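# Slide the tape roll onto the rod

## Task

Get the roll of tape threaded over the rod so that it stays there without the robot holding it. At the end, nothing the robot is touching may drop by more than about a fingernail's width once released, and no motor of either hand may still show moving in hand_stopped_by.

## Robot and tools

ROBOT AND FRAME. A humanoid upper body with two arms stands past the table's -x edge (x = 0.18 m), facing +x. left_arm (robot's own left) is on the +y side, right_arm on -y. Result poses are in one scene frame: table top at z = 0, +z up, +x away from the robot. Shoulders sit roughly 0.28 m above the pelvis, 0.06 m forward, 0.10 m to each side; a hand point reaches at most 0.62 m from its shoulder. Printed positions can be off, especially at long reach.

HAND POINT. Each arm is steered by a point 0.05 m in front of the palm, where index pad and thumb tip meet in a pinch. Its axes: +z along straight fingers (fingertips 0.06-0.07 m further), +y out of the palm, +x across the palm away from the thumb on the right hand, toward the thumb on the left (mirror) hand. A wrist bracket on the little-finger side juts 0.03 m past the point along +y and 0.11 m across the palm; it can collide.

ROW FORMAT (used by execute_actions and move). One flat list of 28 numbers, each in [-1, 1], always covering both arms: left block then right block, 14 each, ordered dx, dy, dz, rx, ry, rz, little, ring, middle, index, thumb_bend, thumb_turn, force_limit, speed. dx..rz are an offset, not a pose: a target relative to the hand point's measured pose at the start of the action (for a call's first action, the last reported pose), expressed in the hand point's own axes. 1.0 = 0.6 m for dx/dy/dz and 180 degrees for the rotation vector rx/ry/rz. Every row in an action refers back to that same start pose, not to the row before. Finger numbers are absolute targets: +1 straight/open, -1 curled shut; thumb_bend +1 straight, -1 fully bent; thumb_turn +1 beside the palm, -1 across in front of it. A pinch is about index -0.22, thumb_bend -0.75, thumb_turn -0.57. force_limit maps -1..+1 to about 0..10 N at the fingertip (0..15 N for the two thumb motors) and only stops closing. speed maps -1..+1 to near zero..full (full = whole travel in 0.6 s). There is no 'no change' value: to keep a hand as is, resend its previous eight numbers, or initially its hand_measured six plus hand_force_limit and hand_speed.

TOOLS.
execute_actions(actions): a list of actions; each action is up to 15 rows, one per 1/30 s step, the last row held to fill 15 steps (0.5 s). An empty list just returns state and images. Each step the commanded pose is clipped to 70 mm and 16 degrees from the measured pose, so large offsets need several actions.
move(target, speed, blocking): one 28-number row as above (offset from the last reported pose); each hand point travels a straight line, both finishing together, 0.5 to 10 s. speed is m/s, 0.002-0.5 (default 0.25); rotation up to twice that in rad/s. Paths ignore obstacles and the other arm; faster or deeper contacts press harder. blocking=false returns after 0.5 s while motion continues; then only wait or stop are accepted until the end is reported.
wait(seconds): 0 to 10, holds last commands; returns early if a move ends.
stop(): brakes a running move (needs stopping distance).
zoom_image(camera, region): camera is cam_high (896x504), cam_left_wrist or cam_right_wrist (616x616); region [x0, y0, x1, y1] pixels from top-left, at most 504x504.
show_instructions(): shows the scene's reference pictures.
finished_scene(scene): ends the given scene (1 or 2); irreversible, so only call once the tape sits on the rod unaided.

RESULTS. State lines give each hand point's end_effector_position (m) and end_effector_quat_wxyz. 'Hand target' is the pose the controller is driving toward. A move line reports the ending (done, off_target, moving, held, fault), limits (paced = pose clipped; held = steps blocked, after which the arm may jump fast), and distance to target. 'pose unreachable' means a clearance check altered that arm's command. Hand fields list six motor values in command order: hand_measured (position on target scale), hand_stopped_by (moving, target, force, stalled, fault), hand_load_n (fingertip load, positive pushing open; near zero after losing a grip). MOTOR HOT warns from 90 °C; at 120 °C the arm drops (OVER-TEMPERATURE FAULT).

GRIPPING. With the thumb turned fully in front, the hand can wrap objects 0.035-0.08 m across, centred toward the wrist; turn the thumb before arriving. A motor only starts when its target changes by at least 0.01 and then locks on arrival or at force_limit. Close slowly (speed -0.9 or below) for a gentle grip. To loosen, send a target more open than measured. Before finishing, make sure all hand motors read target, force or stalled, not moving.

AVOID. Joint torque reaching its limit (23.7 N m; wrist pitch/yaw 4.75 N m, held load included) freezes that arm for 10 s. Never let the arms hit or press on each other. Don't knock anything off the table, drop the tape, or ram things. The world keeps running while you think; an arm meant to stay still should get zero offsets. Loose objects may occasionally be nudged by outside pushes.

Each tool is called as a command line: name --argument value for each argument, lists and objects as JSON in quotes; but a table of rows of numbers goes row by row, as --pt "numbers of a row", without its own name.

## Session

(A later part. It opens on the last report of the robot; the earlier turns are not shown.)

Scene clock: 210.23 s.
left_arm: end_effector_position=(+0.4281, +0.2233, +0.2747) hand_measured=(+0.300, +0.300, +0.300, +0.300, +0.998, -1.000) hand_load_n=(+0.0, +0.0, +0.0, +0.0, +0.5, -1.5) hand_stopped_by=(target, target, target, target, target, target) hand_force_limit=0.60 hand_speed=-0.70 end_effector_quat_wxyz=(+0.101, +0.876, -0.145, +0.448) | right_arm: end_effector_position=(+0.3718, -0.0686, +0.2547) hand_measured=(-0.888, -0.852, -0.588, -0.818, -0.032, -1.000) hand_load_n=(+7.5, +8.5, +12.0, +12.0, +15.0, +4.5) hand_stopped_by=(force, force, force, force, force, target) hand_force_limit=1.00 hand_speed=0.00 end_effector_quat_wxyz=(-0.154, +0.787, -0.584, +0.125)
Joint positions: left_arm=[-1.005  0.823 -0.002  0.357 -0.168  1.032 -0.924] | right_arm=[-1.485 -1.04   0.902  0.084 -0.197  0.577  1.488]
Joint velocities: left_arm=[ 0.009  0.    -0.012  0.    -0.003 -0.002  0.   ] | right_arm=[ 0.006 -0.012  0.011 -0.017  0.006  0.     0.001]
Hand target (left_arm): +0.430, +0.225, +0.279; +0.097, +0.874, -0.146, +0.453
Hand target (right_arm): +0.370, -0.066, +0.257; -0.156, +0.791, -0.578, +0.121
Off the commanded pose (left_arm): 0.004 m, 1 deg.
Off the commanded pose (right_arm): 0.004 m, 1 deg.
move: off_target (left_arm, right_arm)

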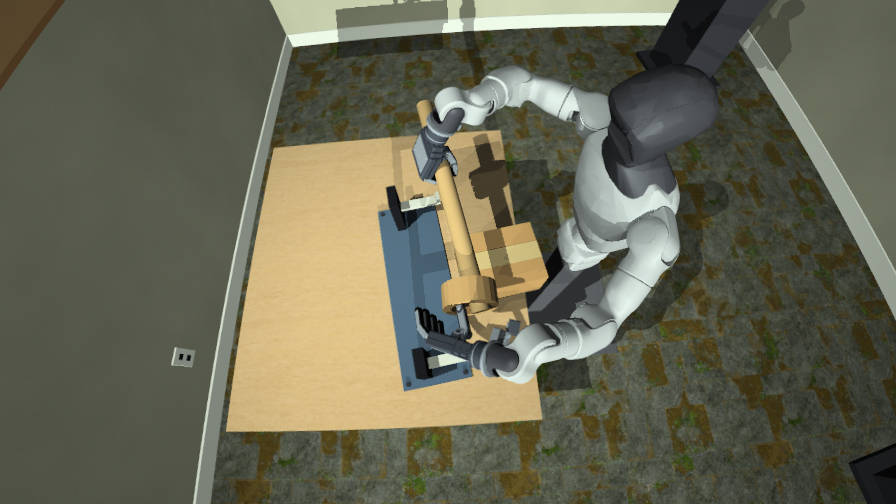

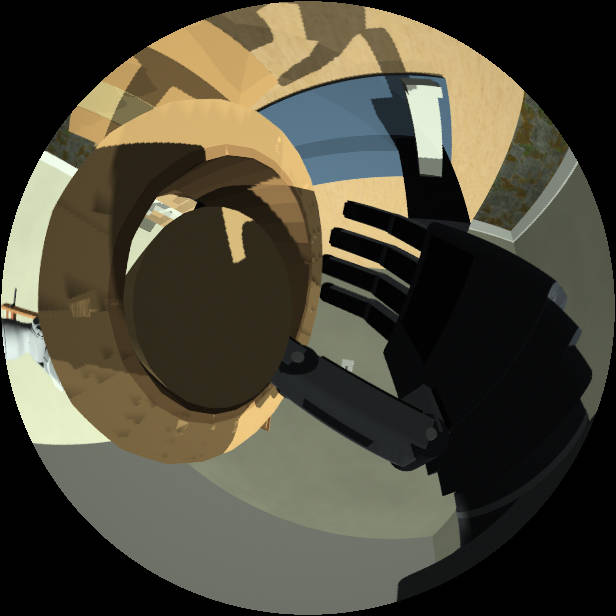

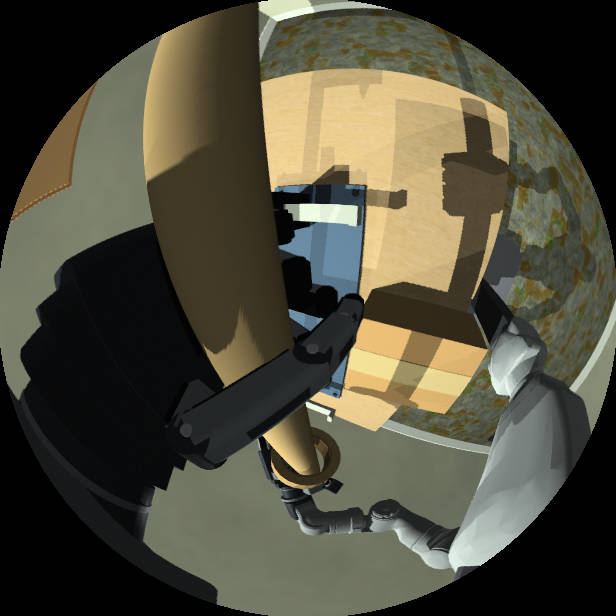

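move --target '[0.005,0.07,0,0,0,0,0.3,0.3,0.3,0.3,1,-1,0.6,-0.7,0,0,-0.004,0,0,0,-1,-1,-1,-1,-0.9,-1,1,0]' --speed 0.03

move --target '[-0.035,0.005,0.005,0,0,0,0.3,0.3,0.3,0.3,1,-0.4,0.6,-0.7,0,0,-0.004,0,0,0,-1,-1,-1,-1,-0.9,-1,1,0]' --speed 0.02

zoom_image --camera "cam_high" --region '[400,200,650,420]'

Scene clock: 218.20 s.
left_arm: end_effector_position=(+0.4149, +0.1940, +0.2734) hand_measured=(+0.300, +0.300, +0.300, +0.300, +0.998, -1.000) hand_load_n=(+0.0, +0.0, +0.0, +0.0, -2.5, -1.0) hand_stopped_by=(target, target, target, target, target, target) hand_force_limit=0.60 hand_speed=-0.70 end_effector_quat_wxyz=(+0.085, +0.882, -0.138, +0.442) | right_arm: end_effector_position=(+0.3668, -0.0708, +0.2527) hand_measured=(-0.888, -0.852, -0.588, -0.818, -0.032, -1.000) hand_load_n=(+7.5, +8.5, +12.0, +11.5, +15.0, +4.0) hand_stopped_by=(force, force, force, force, force, target) hand_force_limit=1.00 hand_speed=0.00 end_effector_quat_wxyz=(-0.143, +0.795, -0.578, +0.122)
Joint positions: left_arm=[-0.919  0.75   0.053  0.013 -0.168  1.308 -0.804] | right_arm=[-1.482 -1.042  0.907  0.075 -0.201  0.564  1.507]
Joint velocities: left_arm=[ 0.    -0.009  0.     0.009  0.009  0.002  0.001] | right_arm=[-0.014  0.    -0.014 -0.005 -0.011  0.     0.   ]
Hand target (left_arm): +0.413, +0.185, +0.277; +0.100, +0.878, -0.147, +0.445
Hand target (right_arm): +0.371, -0.069, +0.257; -0.154, +0.788, -0.584, +0.125
Off the commanded pose (left_arm): 0.012 m, 2 deg.
Off the commanded pose (right_arm): 0.006 m, 2 deg.
move: off_target (left_arm, right_arm)

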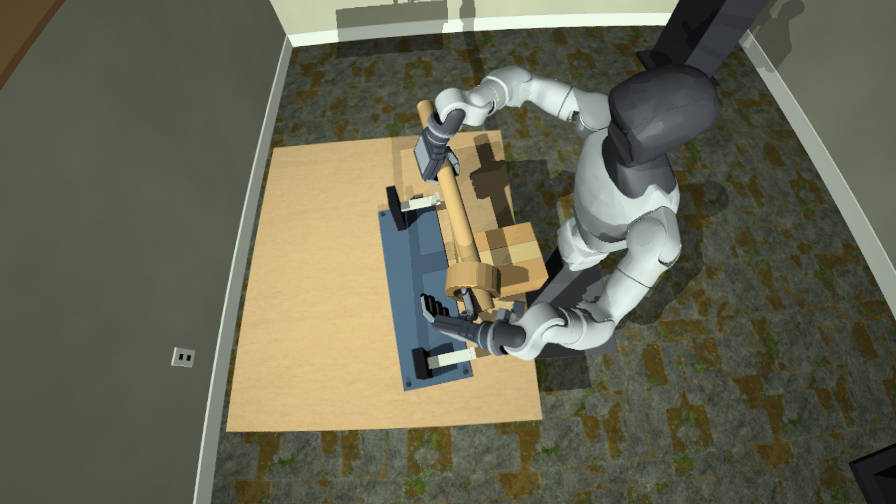

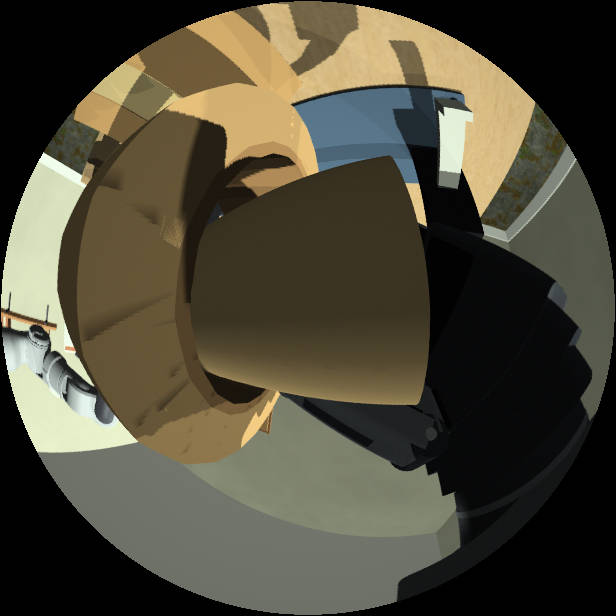

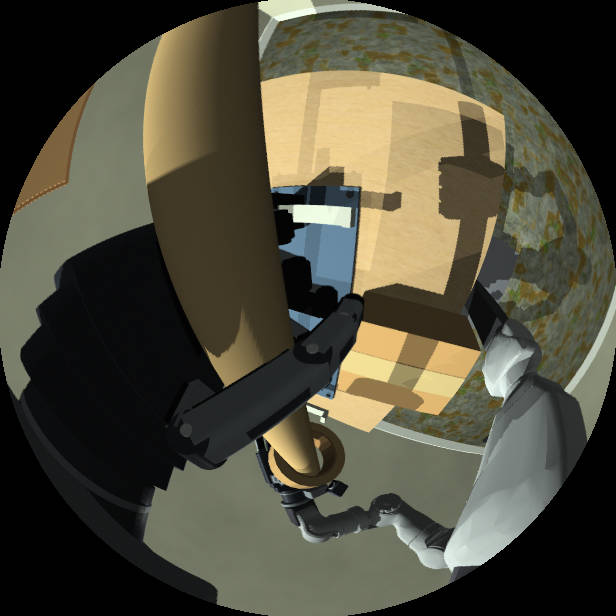

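Scene clock: 219.93 s.
left_arm: end_effector_position=(+0.4036, +0.1961, +0.2528) hand_measured=(+0.300, +0.300, +0.300, +0.300, +0.998, -0.400) hand_load_n=(+0.0, +0.0, +0.0, +0.0, -0.5, -2.5) hand_stopped_by=(target, target, target, target, target, target) hand_force_limit=0.60 hand_speed=-0.70 end_effector_quat_wxyz=(+0.082, +0.884, -0.136, +0.439) | right_arm: end_effector_position=(+0.3675, -0.0744, +0.2528) hand_measured=(-0.888, -0.852, -0.588, -0.818, -0.032, -1.000) hand_load_n=(+8.0, +8.5, +12.0, +11.5, +15.0, +4.5) hand_stopped_by=(force, force, force, force, force, target) hand_force_limit=1.00 hand_speed=0.00 end_effector_quat_wxyz=(-0.139, +0.791, -0.583, +0.125)
Joint positions: left_arm=[-0.805  0.733  0.089 -0.057 -0.168  1.28  -0.788] | right_arm=[-1.483 -1.049  0.91   0.075 -0.207  0.571  1.512]
Joint velocities: left_arm=[0.003 0.    0.003 0.    0.    0.    0.   ] | right_arm=[0.    0.    0.009 0.009 0.005 0.    0.   ]
Hand target (left_arm): +0.404, +0.195, +0.255; +0.083, +0.883, -0.137, +0.442
Hand target (right_arm): +0.366, -0.071, +0.255; -0.142, +0.795, -0.577, +0.122
Off the commanded pose (left_arm): 0.003 m, 1 deg.
Off the commanded pose (right_arm): 0.004 m, 1 deg.
move: off_target (right_arm)

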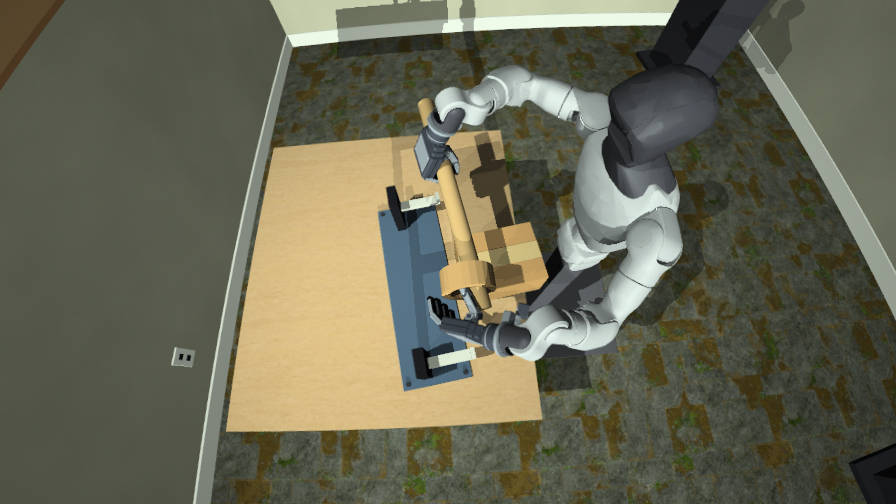

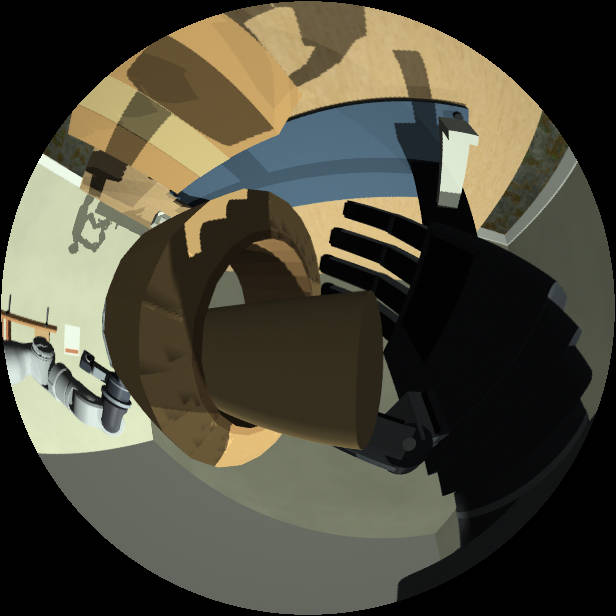

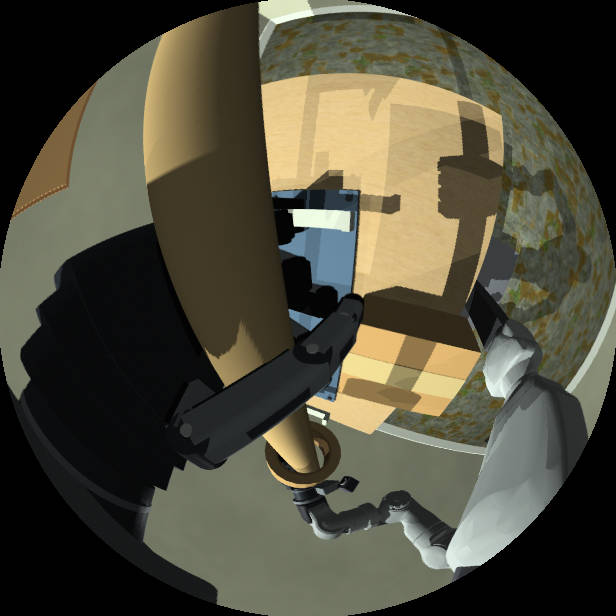

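Region (400, 200, 650, 420) of cam_high's 896x504 image, scaled by 2.016, with more detail than that image has; it fills the top 444 rows of this view, and the rest is white.

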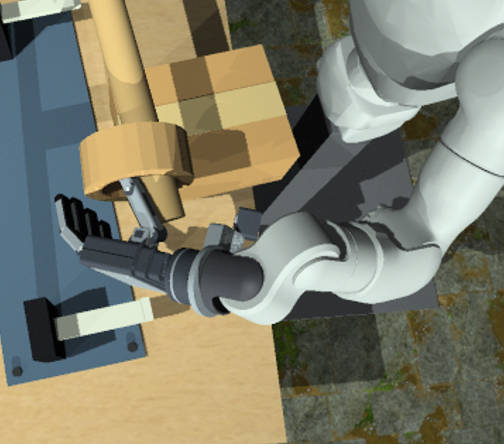

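move --target '[0,-0.045,0,0,0,0,0.3,0.3,0.3,0.3,1,-0.6,0.6,-0.7,0,0,-0.004,0,0,0,-1,-1,-1,-1,-0.9,-1,1,0]' --speed 0.02

zoom_image --camera "cam_high" --region '[400,200,650,420]'

Scene clock: 225.57 s.
left_arm: end_effector_position=(+0.4121, +0.2197, +0.2495) hand_measured=(+0.300, +0.300, +0.300, +0.300, +0.998, -0.600) hand_load_n=(+0.0, +0.0, +0.0, +0.0, +0.0, -1.5) hand_stopped_by=(target, target, target, target, target, target) hand_force_limit=0.60 hand_speed=-0.70 end_effector_quat_wxyz=(+0.086, +0.886, -0.135, +0.436) | right_arm: end_effector_position=(+0.3678, -0.0768, +0.2524) hand_measured=(-0.888, -0.852, -0.588, -0.818, -0.032, -1.000) hand_load_n=(+7.5, +8.5, +12.0, +12.0, +15.0, +4.5) hand_stopped_by=(force, force, force, force, force, target) hand_force_limit=1.00 hand_speed=0.00 end_effector_quat_wxyz=(-0.136, +0.788, -0.586, +0.127)
Joint positions: left_arm=[-0.849  0.792  0.062  0.153 -0.168  1.123 -0.855] | right_arm=[-1.483 -1.054  0.916  0.074 -0.209  0.577  1.513]
Joint velocities: left_arm=[ 0.    -0.011 -0.025 -0.006 -0.006 -0.001  0.   ] | right_arm=[ 0.     0.002 -0.006  0.006 -0.005  0.     0.   ]
Hand target (left_arm): +0.414, +0.221, +0.253; +0.083, +0.883, -0.136, +0.441
Hand target (right_arm): +0.367, -0.075, +0.255; -0.139, +0.791, -0.583, +0.125
Off the commanded pose (left_arm): 0.003 m, 1 deg.
Off the commanded pose (right_arm): 0.004 m, 1 deg.
move: off_target (right_arm)

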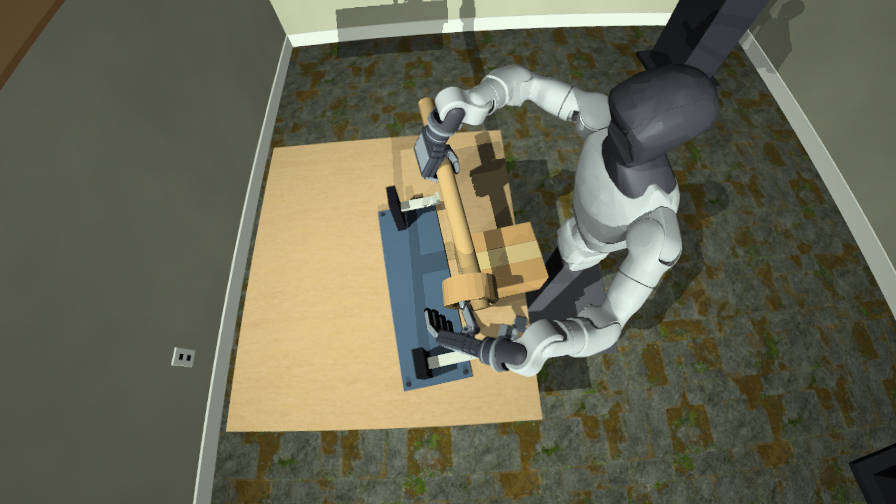

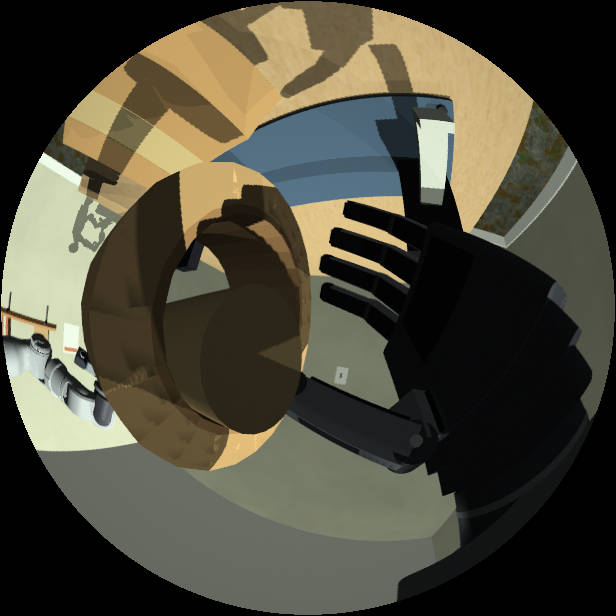

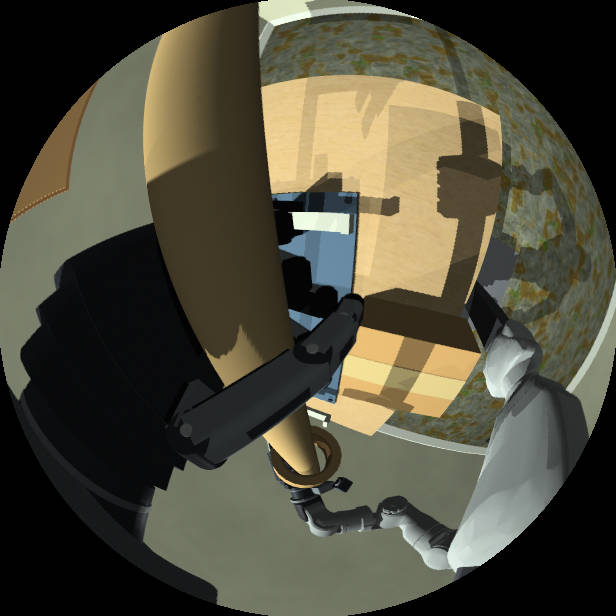

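Region (400, 200, 650, 420) of cam_high's 896x504 image, scaled by 2.016, with more detail than that image has; it fills the top 444 rows of this view, and the rest is white.

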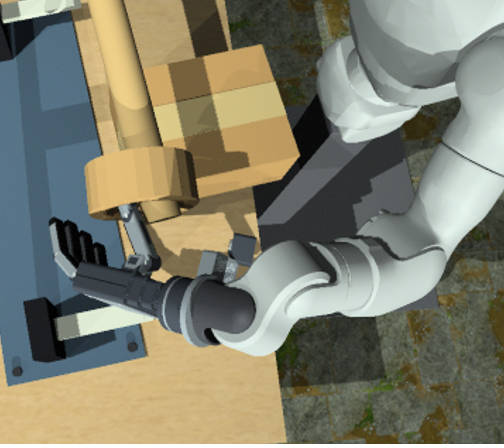

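move --target '[-0.04,0.01,0.035,0,0,0,0.3,0.3,0.3,0.3,1,-1,0.6,-0.7,0,0,-0.004,0,0,0,-1,-1,-1,-1,-0.9,-1,1,0]' --speed 0.02

move --target '[-0.005,-0.04,-0.01,0,0,0,0.3,0.3,0.3,0.3,1,-1,0.6,-0.7,0,0,-0.004,0,0,0,-1,-1,-1,-1,-0.9,-1,1,0]' --speed 0.02

zoom_image --camera "cam_high" --region '[400,200,650,420]'

Scene clock: 237.67 s.
left_arm: end_effector_position=(+0.4116, +0.2133, +0.2188) hand_measured=(+0.300, +0.300, +0.300, +0.300, +0.998, -1.000) hand_load_n=(+0.0, +0.0, +0.0, +0.0, +0.0, +0.0) hand_stopped_by=(target, target, target, target, target, target) hand_force_limit=0.60 hand_speed=-0.70 end_effector_quat_wxyz=(+0.086, +0.886, -0.134, +0.436) | right_arm: end_effector_position=(+0.3644, -0.0800, +0.2483) hand_measured=(-0.888, -0.852, -0.588, -0.818, -0.032, -1.000) hand_load_n=(+6.5, +8.0, +12.0, +13.0, +14.5, +5.0) hand_stopped_by=(force, force, force, force, force, target) hand_force_limit=1.00 hand_speed=0.00 end_effector_quat_wxyz=(-0.124, +0.793, -0.583, +0.127)
Joint positions: left_arm=[-0.762  0.725  0.066  0.163 -0.168  1.026 -0.792] | right_arm=[-1.479 -1.056  0.93   0.068 -0.213  0.571  1.522]
Joint velocities: left_arm=[-0.002  0.002 -0.011 -0.015  0.003 -0.001  0.001] | right_arm=[ 0.017  0.     0.002  0.006 -0.005  0.     0.   ]
Hand target (left_arm): +0.412, +0.214, +0.217; +0.085, +0.886, -0.134, +0.435
Hand target (right_arm): +0.367, -0.077, +0.255; -0.136, +0.789, -0.586, +0.128
Off the commanded pose (left_arm): 0.001 m, 0 deg.
Off the commanded pose (right_arm): 0.007 m, 1 deg.
move: off_target (right_arm)

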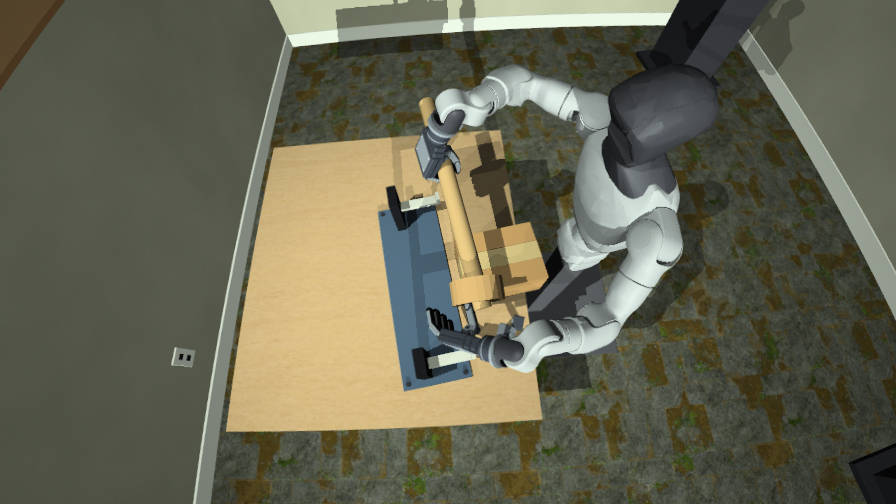

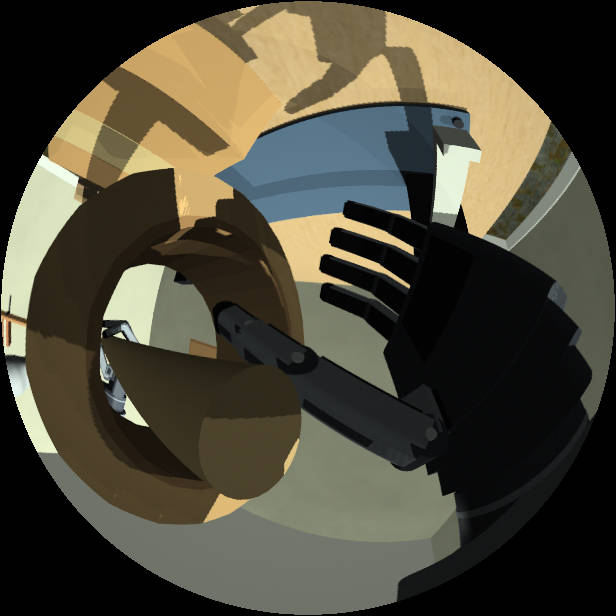

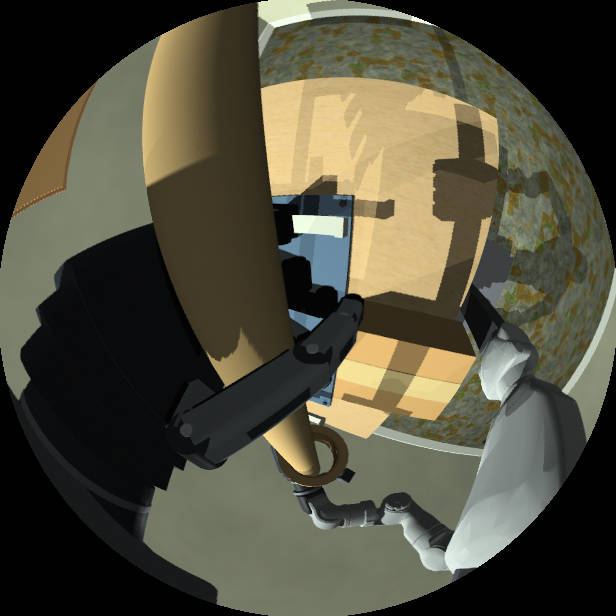

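Scene clock: 239.17 s.
left_arm: end_effector_position=(+0.4141, +0.2367, +0.2201) hand_measured=(+0.300, +0.300, +0.300, +0.300, +0.998, -1.000) hand_load_n=(+0.0, +0.0, +0.0, +0.0, +0.5, -0.5) hand_stopped_by=(target, target, target, target, target, target) hand_force_limit=0.60 hand_speed=-0.70 end_effector_quat_wxyz=(+0.089, +0.885, -0.133, +0.438) | right_arm: end_effector_position=(+0.3626, -0.0834, +0.2449) hand_measured=(-0.888, -0.852, -0.588, -0.818, -0.032, -1.000) hand_load_n=(+6.5, +8.0, +12.0, +13.0, +14.5, +5.0) hand_stopped_by=(force, force, force, force, force, target) hand_force_limit=1.00 hand_speed=0.00 end_effector_quat_wxyz=(-0.114, +0.794, -0.583, +0.128)
Joint positions: left_arm=[-0.803  0.783  0.056  0.337 -0.168  0.898 -0.864] | right_arm=[-1.474 -1.058  0.94   0.066 -0.22   0.568  1.527]
Joint velocities: left_arm=[-0.005 -0.003 -0.014 -0.002  0.    -0.001  0.   ] | right_arm=[ 0.017 -0.006  0.     0.008  0.009  0.     0.   ]
Hand target (left_arm): +0.414, +0.238, +0.220; +0.087, +0.885, -0.134, +0.438
Hand target (right_arm): +0.363, -0.080, +0.250; -0.124, +0.793, -0.583, +0.127
Off the commanded pose (left_arm): 0.002 m, 0 deg.
Off the commanded pose (right_arm): 0.007 m, 1 deg.
move: off_target (right_arm)

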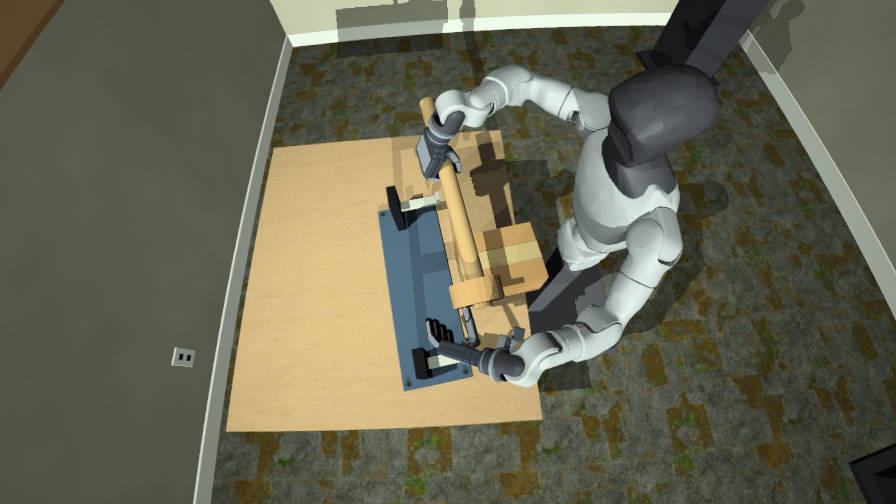

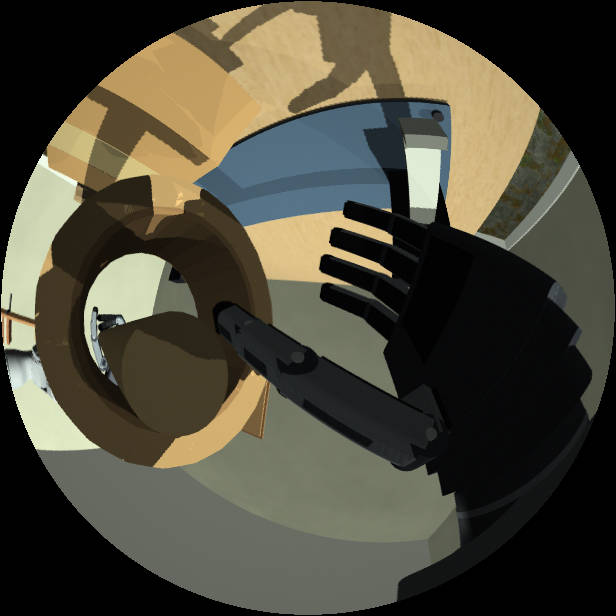

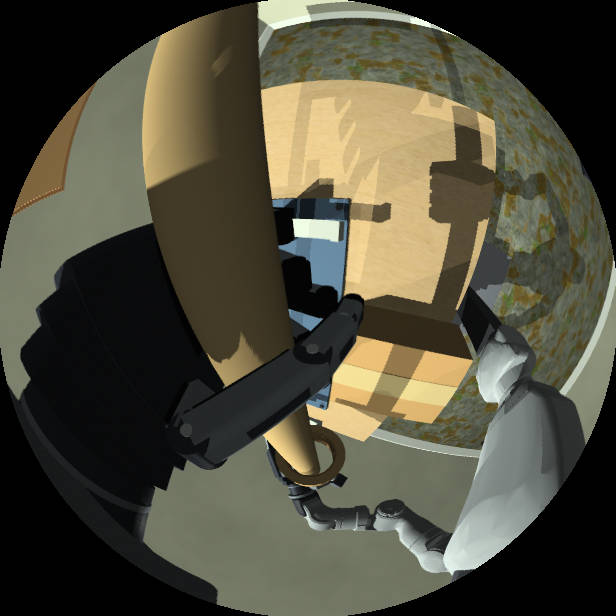

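Region (400, 200, 650, 420) of cam_high's 896x504 image, scaled by 2.016, with more detail than that image has; it fills the top 444 rows of this view, and the rest is white.

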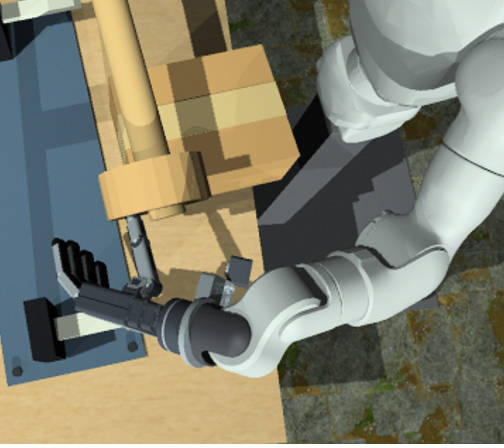

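move --target '[0.012,-0.02,0.018,0,0,0,0.3,0.3,0.3,0.3,1,-1,0.6,-0.7,0,0,-0.004,0,0,0,-1,-1,-1,-1,-0.9,-1,1,0]' --speed 0.03

move --target '[0.035,0.075,0.04,0,0,0,0.3,0.3,0.3,0.3,1,-1,0.6,-0.7,0,0,-0.004,0,0,0,-1,-1,-1,-1,-0.9,-1,1,0]' --speed 0.025

zoom_image --camera "cam_high" --region '[400,200,650,420]'

Scene clock: 246.43 s.
left_arm: end_effector_position=(+0.4295, +0.2420, +0.2177) hand_measured=(+0.300, +0.300, +0.300, +0.300, +0.998, -1.000) hand_load_n=(+0.0, +0.0, +0.0, +0.0, +0.5, -1.0) hand_stopped_by=(target, target, target, target, target, target) hand_force_limit=0.60 hand_speed=-0.70 end_effector_quat_wxyz=(+0.094, +0.885, -0.131, +0.437) | right_arm: end_effector_position=(+0.3636, -0.0882, +0.2430) hand_measured=(-0.890, -0.852, -0.588, -0.816, -0.032, -1.000) hand_load_n=(+3.0, +6.5, +12.0, +14.5, +14.5, +5.5) hand_stopped_by=(force, force, force, force, force, target) hand_force_limit=1.00 hand_speed=0.00 end_effector_quat_wxyz=(-0.108, +0.790, -0.588, +0.134)
Joint positions: left_arm=[-0.915  0.773 -0.     0.559 -0.152  0.779 -0.883] | right_arm=[-1.47  -1.064  0.949  0.066 -0.232  0.575  1.528]
Joint velocities: left_arm=[-0.005  0.011 -0.017  0.015 -0.003 -0.005 -0.005] | right_arm=[ 0.021 -0.003  0.008 -0.003 -0.008  0.     0.   ]
Hand target (left_arm): +0.431, +0.243, +0.219; +0.091, +0.884, -0.131, +0.439
Hand target (right_arm): +0.362, -0.084, +0.247; -0.114, +0.794, -0.583, +0.128
Off the commanded pose (left_arm): 0.002 m, 1 deg.
Off the commanded pose (right_arm): 0.007 m, 1 deg.
move: off_target (right_arm)

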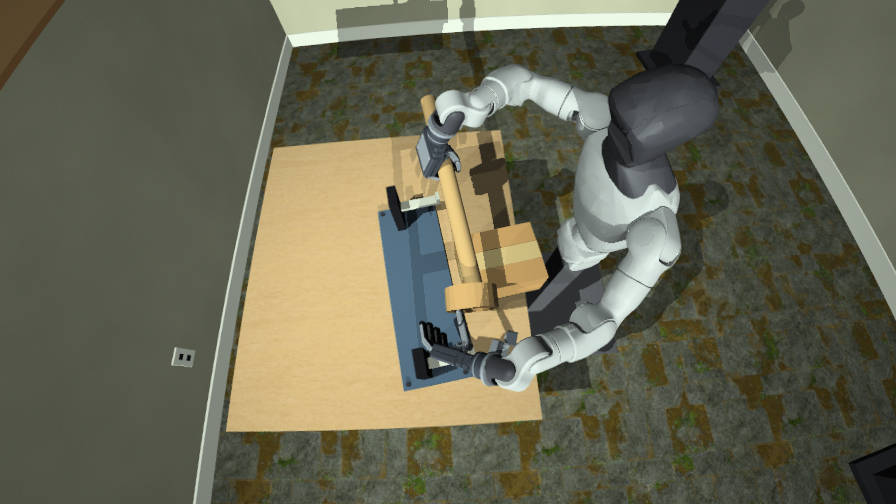

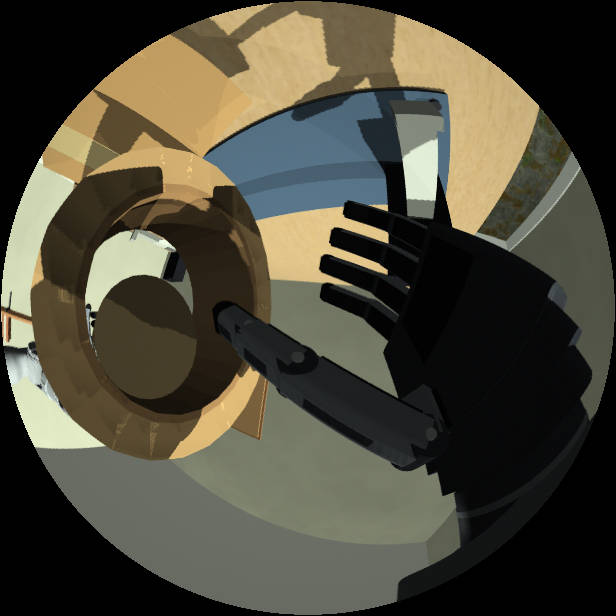

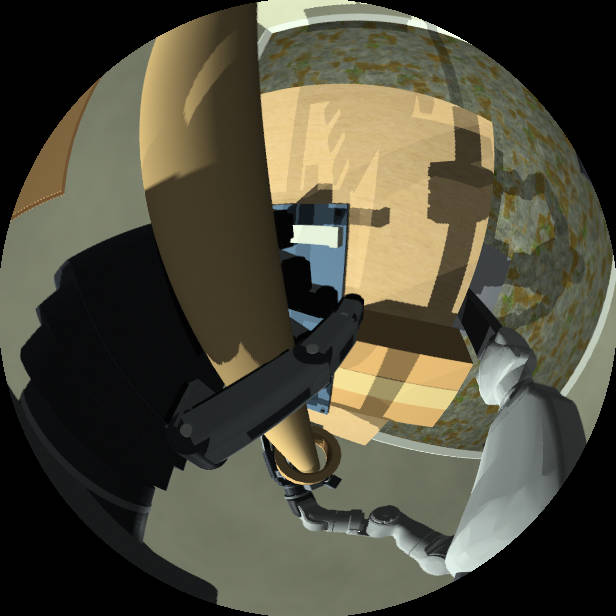

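Scene clock: 248.87 s.
left_arm: end_effector_position=(+0.4402, +0.2012, +0.2130) hand_measured=(+0.300, +0.300, +0.300, +0.300, +0.998, -1.000) hand_load_n=(+0.0, +0.0, +0.0, +0.0, -0.5, -3.0) hand_stopped_by=(target, target, target, target, target, target) hand_force_limit=0.60 hand_speed=-0.70 end_effector_quat_wxyz=(+0.083, +0.893, -0.121, +0.425) | right_arm: end_effector_position=(+0.3673, -0.1013, +0.2423) hand_measured=(-0.890, -0.852, -0.588, -0.816, -0.032, -1.000) hand_load_n=(+0.0, +3.5, +12.0, +18.0, +14.5, +5.5) hand_stopped_by=(force, force, force, force, force, target) hand_force_limit=1.00 hand_speed=0.00 end_effector_quat_wxyz=(-0.097, +0.779, -0.601, +0.150)
Joint positions: left_arm=[-0.907  0.649 -0.007  0.345 -0.139  1.004 -0.724] | right_arm=[-1.463 -1.085  0.954  0.071 -0.264  0.582  1.537]
Joint velocities: left_arm=[-0.018 -0.005 -0.014  0.002  0.     0.     0.   ] | right_arm=[-0.003  0.008 -0.006 -0.003 -0.011  0.     0.002]
Hand target (left_arm): +0.442, +0.189, +0.220; +0.095, +0.887, -0.131, +0.433
Hand target (right_arm): +0.363, -0.089, +0.245; -0.108, +0.790, -0.588, +0.134
Off the commanded pose (left_arm): 0.016 m, 2 deg.
Off the commanded pose (right_arm): 0.014 m, 3 deg.
move: off_target (left_arm, right_arm)

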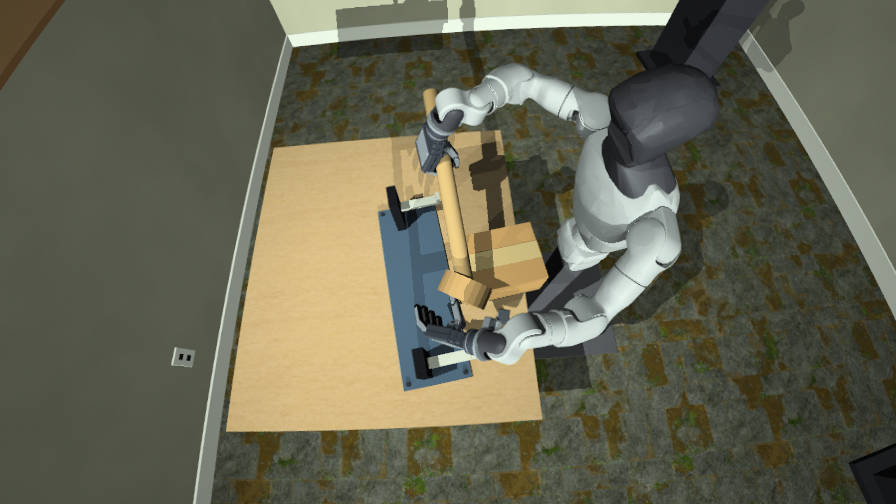

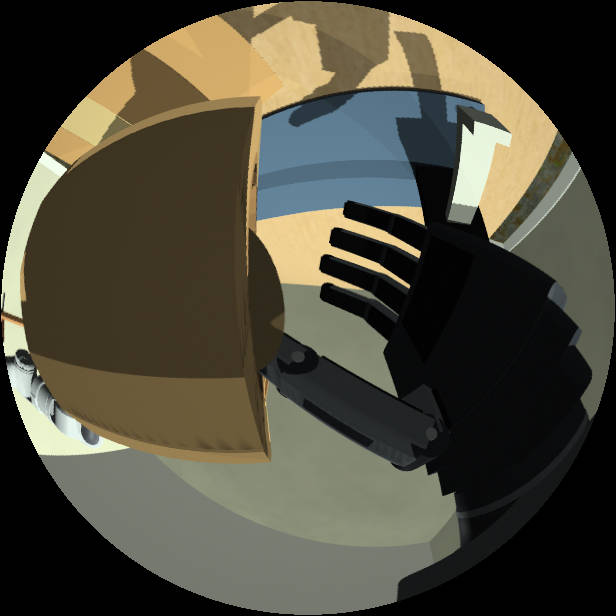

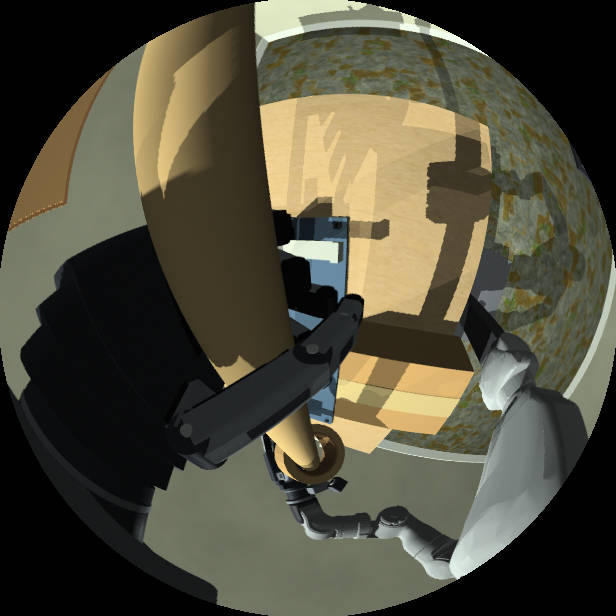

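Region (400, 200, 650, 420) of cam_high's 896x504 image, scaled by 2.016, with more detail than that image has; it fills the top 444 rows of this view, and the rest is white.

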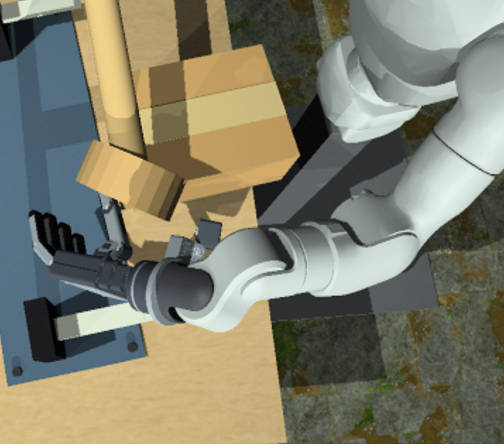

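move --target '[-0.02,-0.01,-0.03,0,0,0,0.3,0.3,0.3,0.3,1,-1,0.6,-0.7,0,0,-0.004,0,0,0,-1,-1,-1,-1,-0.9,-1,1,0]' --speed 0.025

zoom_image --camera "cam_high" --region '[400,200,650,420]'

Scene clock: 254.43 s.
left_arm: end_effector_position=(+0.4227, +0.2150, +0.2128) hand_measured=(+0.300, +0.300, +0.300, +0.300, +0.998, -1.000) hand_load_n=(+0.0, +0.0, +0.0, +0.0, -1.0, +0.0) hand_stopped_by=(target, target, target, target, target, target) hand_force_limit=0.60 hand_speed=-0.70 end_effector_quat_wxyz=(+0.077, +0.894, -0.121, +0.424) | right_arm: end_effector_position=(+0.3627, -0.1018, +0.2399) hand_measured=(-0.890, -0.852, -0.588, -0.816, -0.032, -1.000) hand_load_n=(+0.0, +5.0, +12.0, +16.0, +15.0, +4.5) hand_stopped_by=(force, force, force, force, force, target) hand_force_limit=1.00 hand_speed=0.00 end_effector_quat_wxyz=(-0.088, +0.786, -0.594, +0.146)
Joint positions: left_arm=[-0.821  0.703  0.035  0.237 -0.147  1.036 -0.76 ] | right_arm=[-1.458 -1.082  0.958  0.06  -0.269  0.573  1.552]
Joint velocities: left_arm=[ 0.    -0.012  0.002  0.005  0.     0.001 -0.001] | right_arm=[-0.011 -0.008 -0.003  0.003  0.002  0.     0.001]
Hand target (left_arm): +0.422, +0.214, +0.215; +0.082, +0.893, -0.122, +0.426
Hand target (right_arm): +0.366, -0.101, +0.244; -0.097, +0.779, -0.601, +0.150
Off the commanded pose (left_arm): 0.003 m, 1 deg.
Off the commanded pose (right_arm): 0.006 m, 2 deg.
move: off_target (right_arm)

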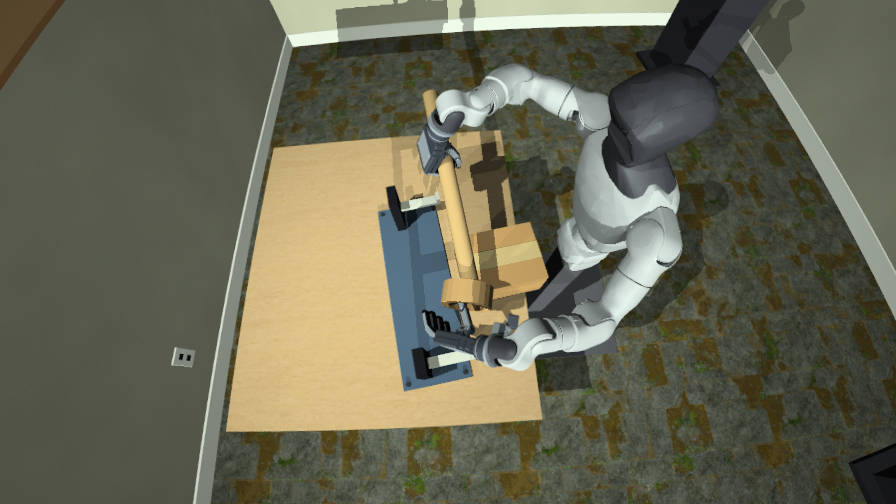

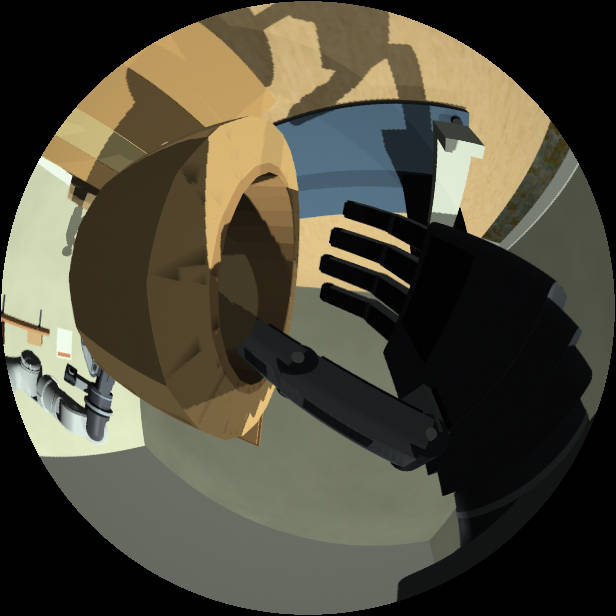

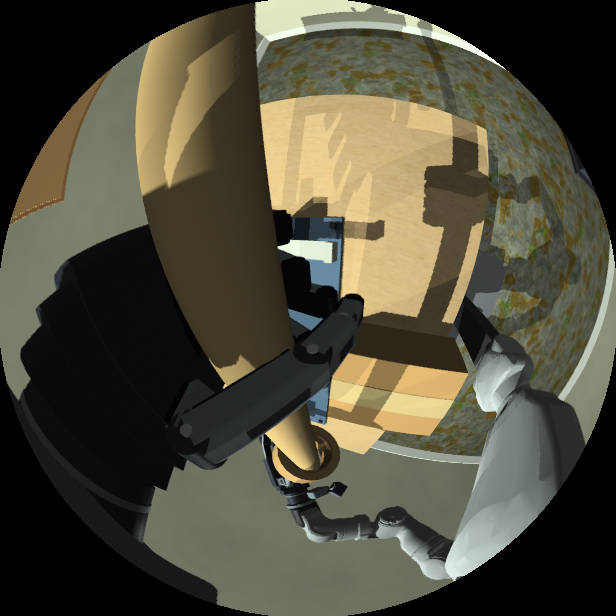

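Region (400, 200, 650, 420) of cam_high's 896x504 image, scaled by 2.016, with more detail than that image has; it fills the top 444 rows of this view, and the rest is white.

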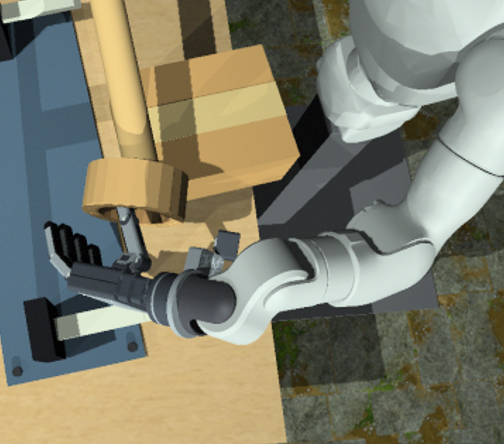

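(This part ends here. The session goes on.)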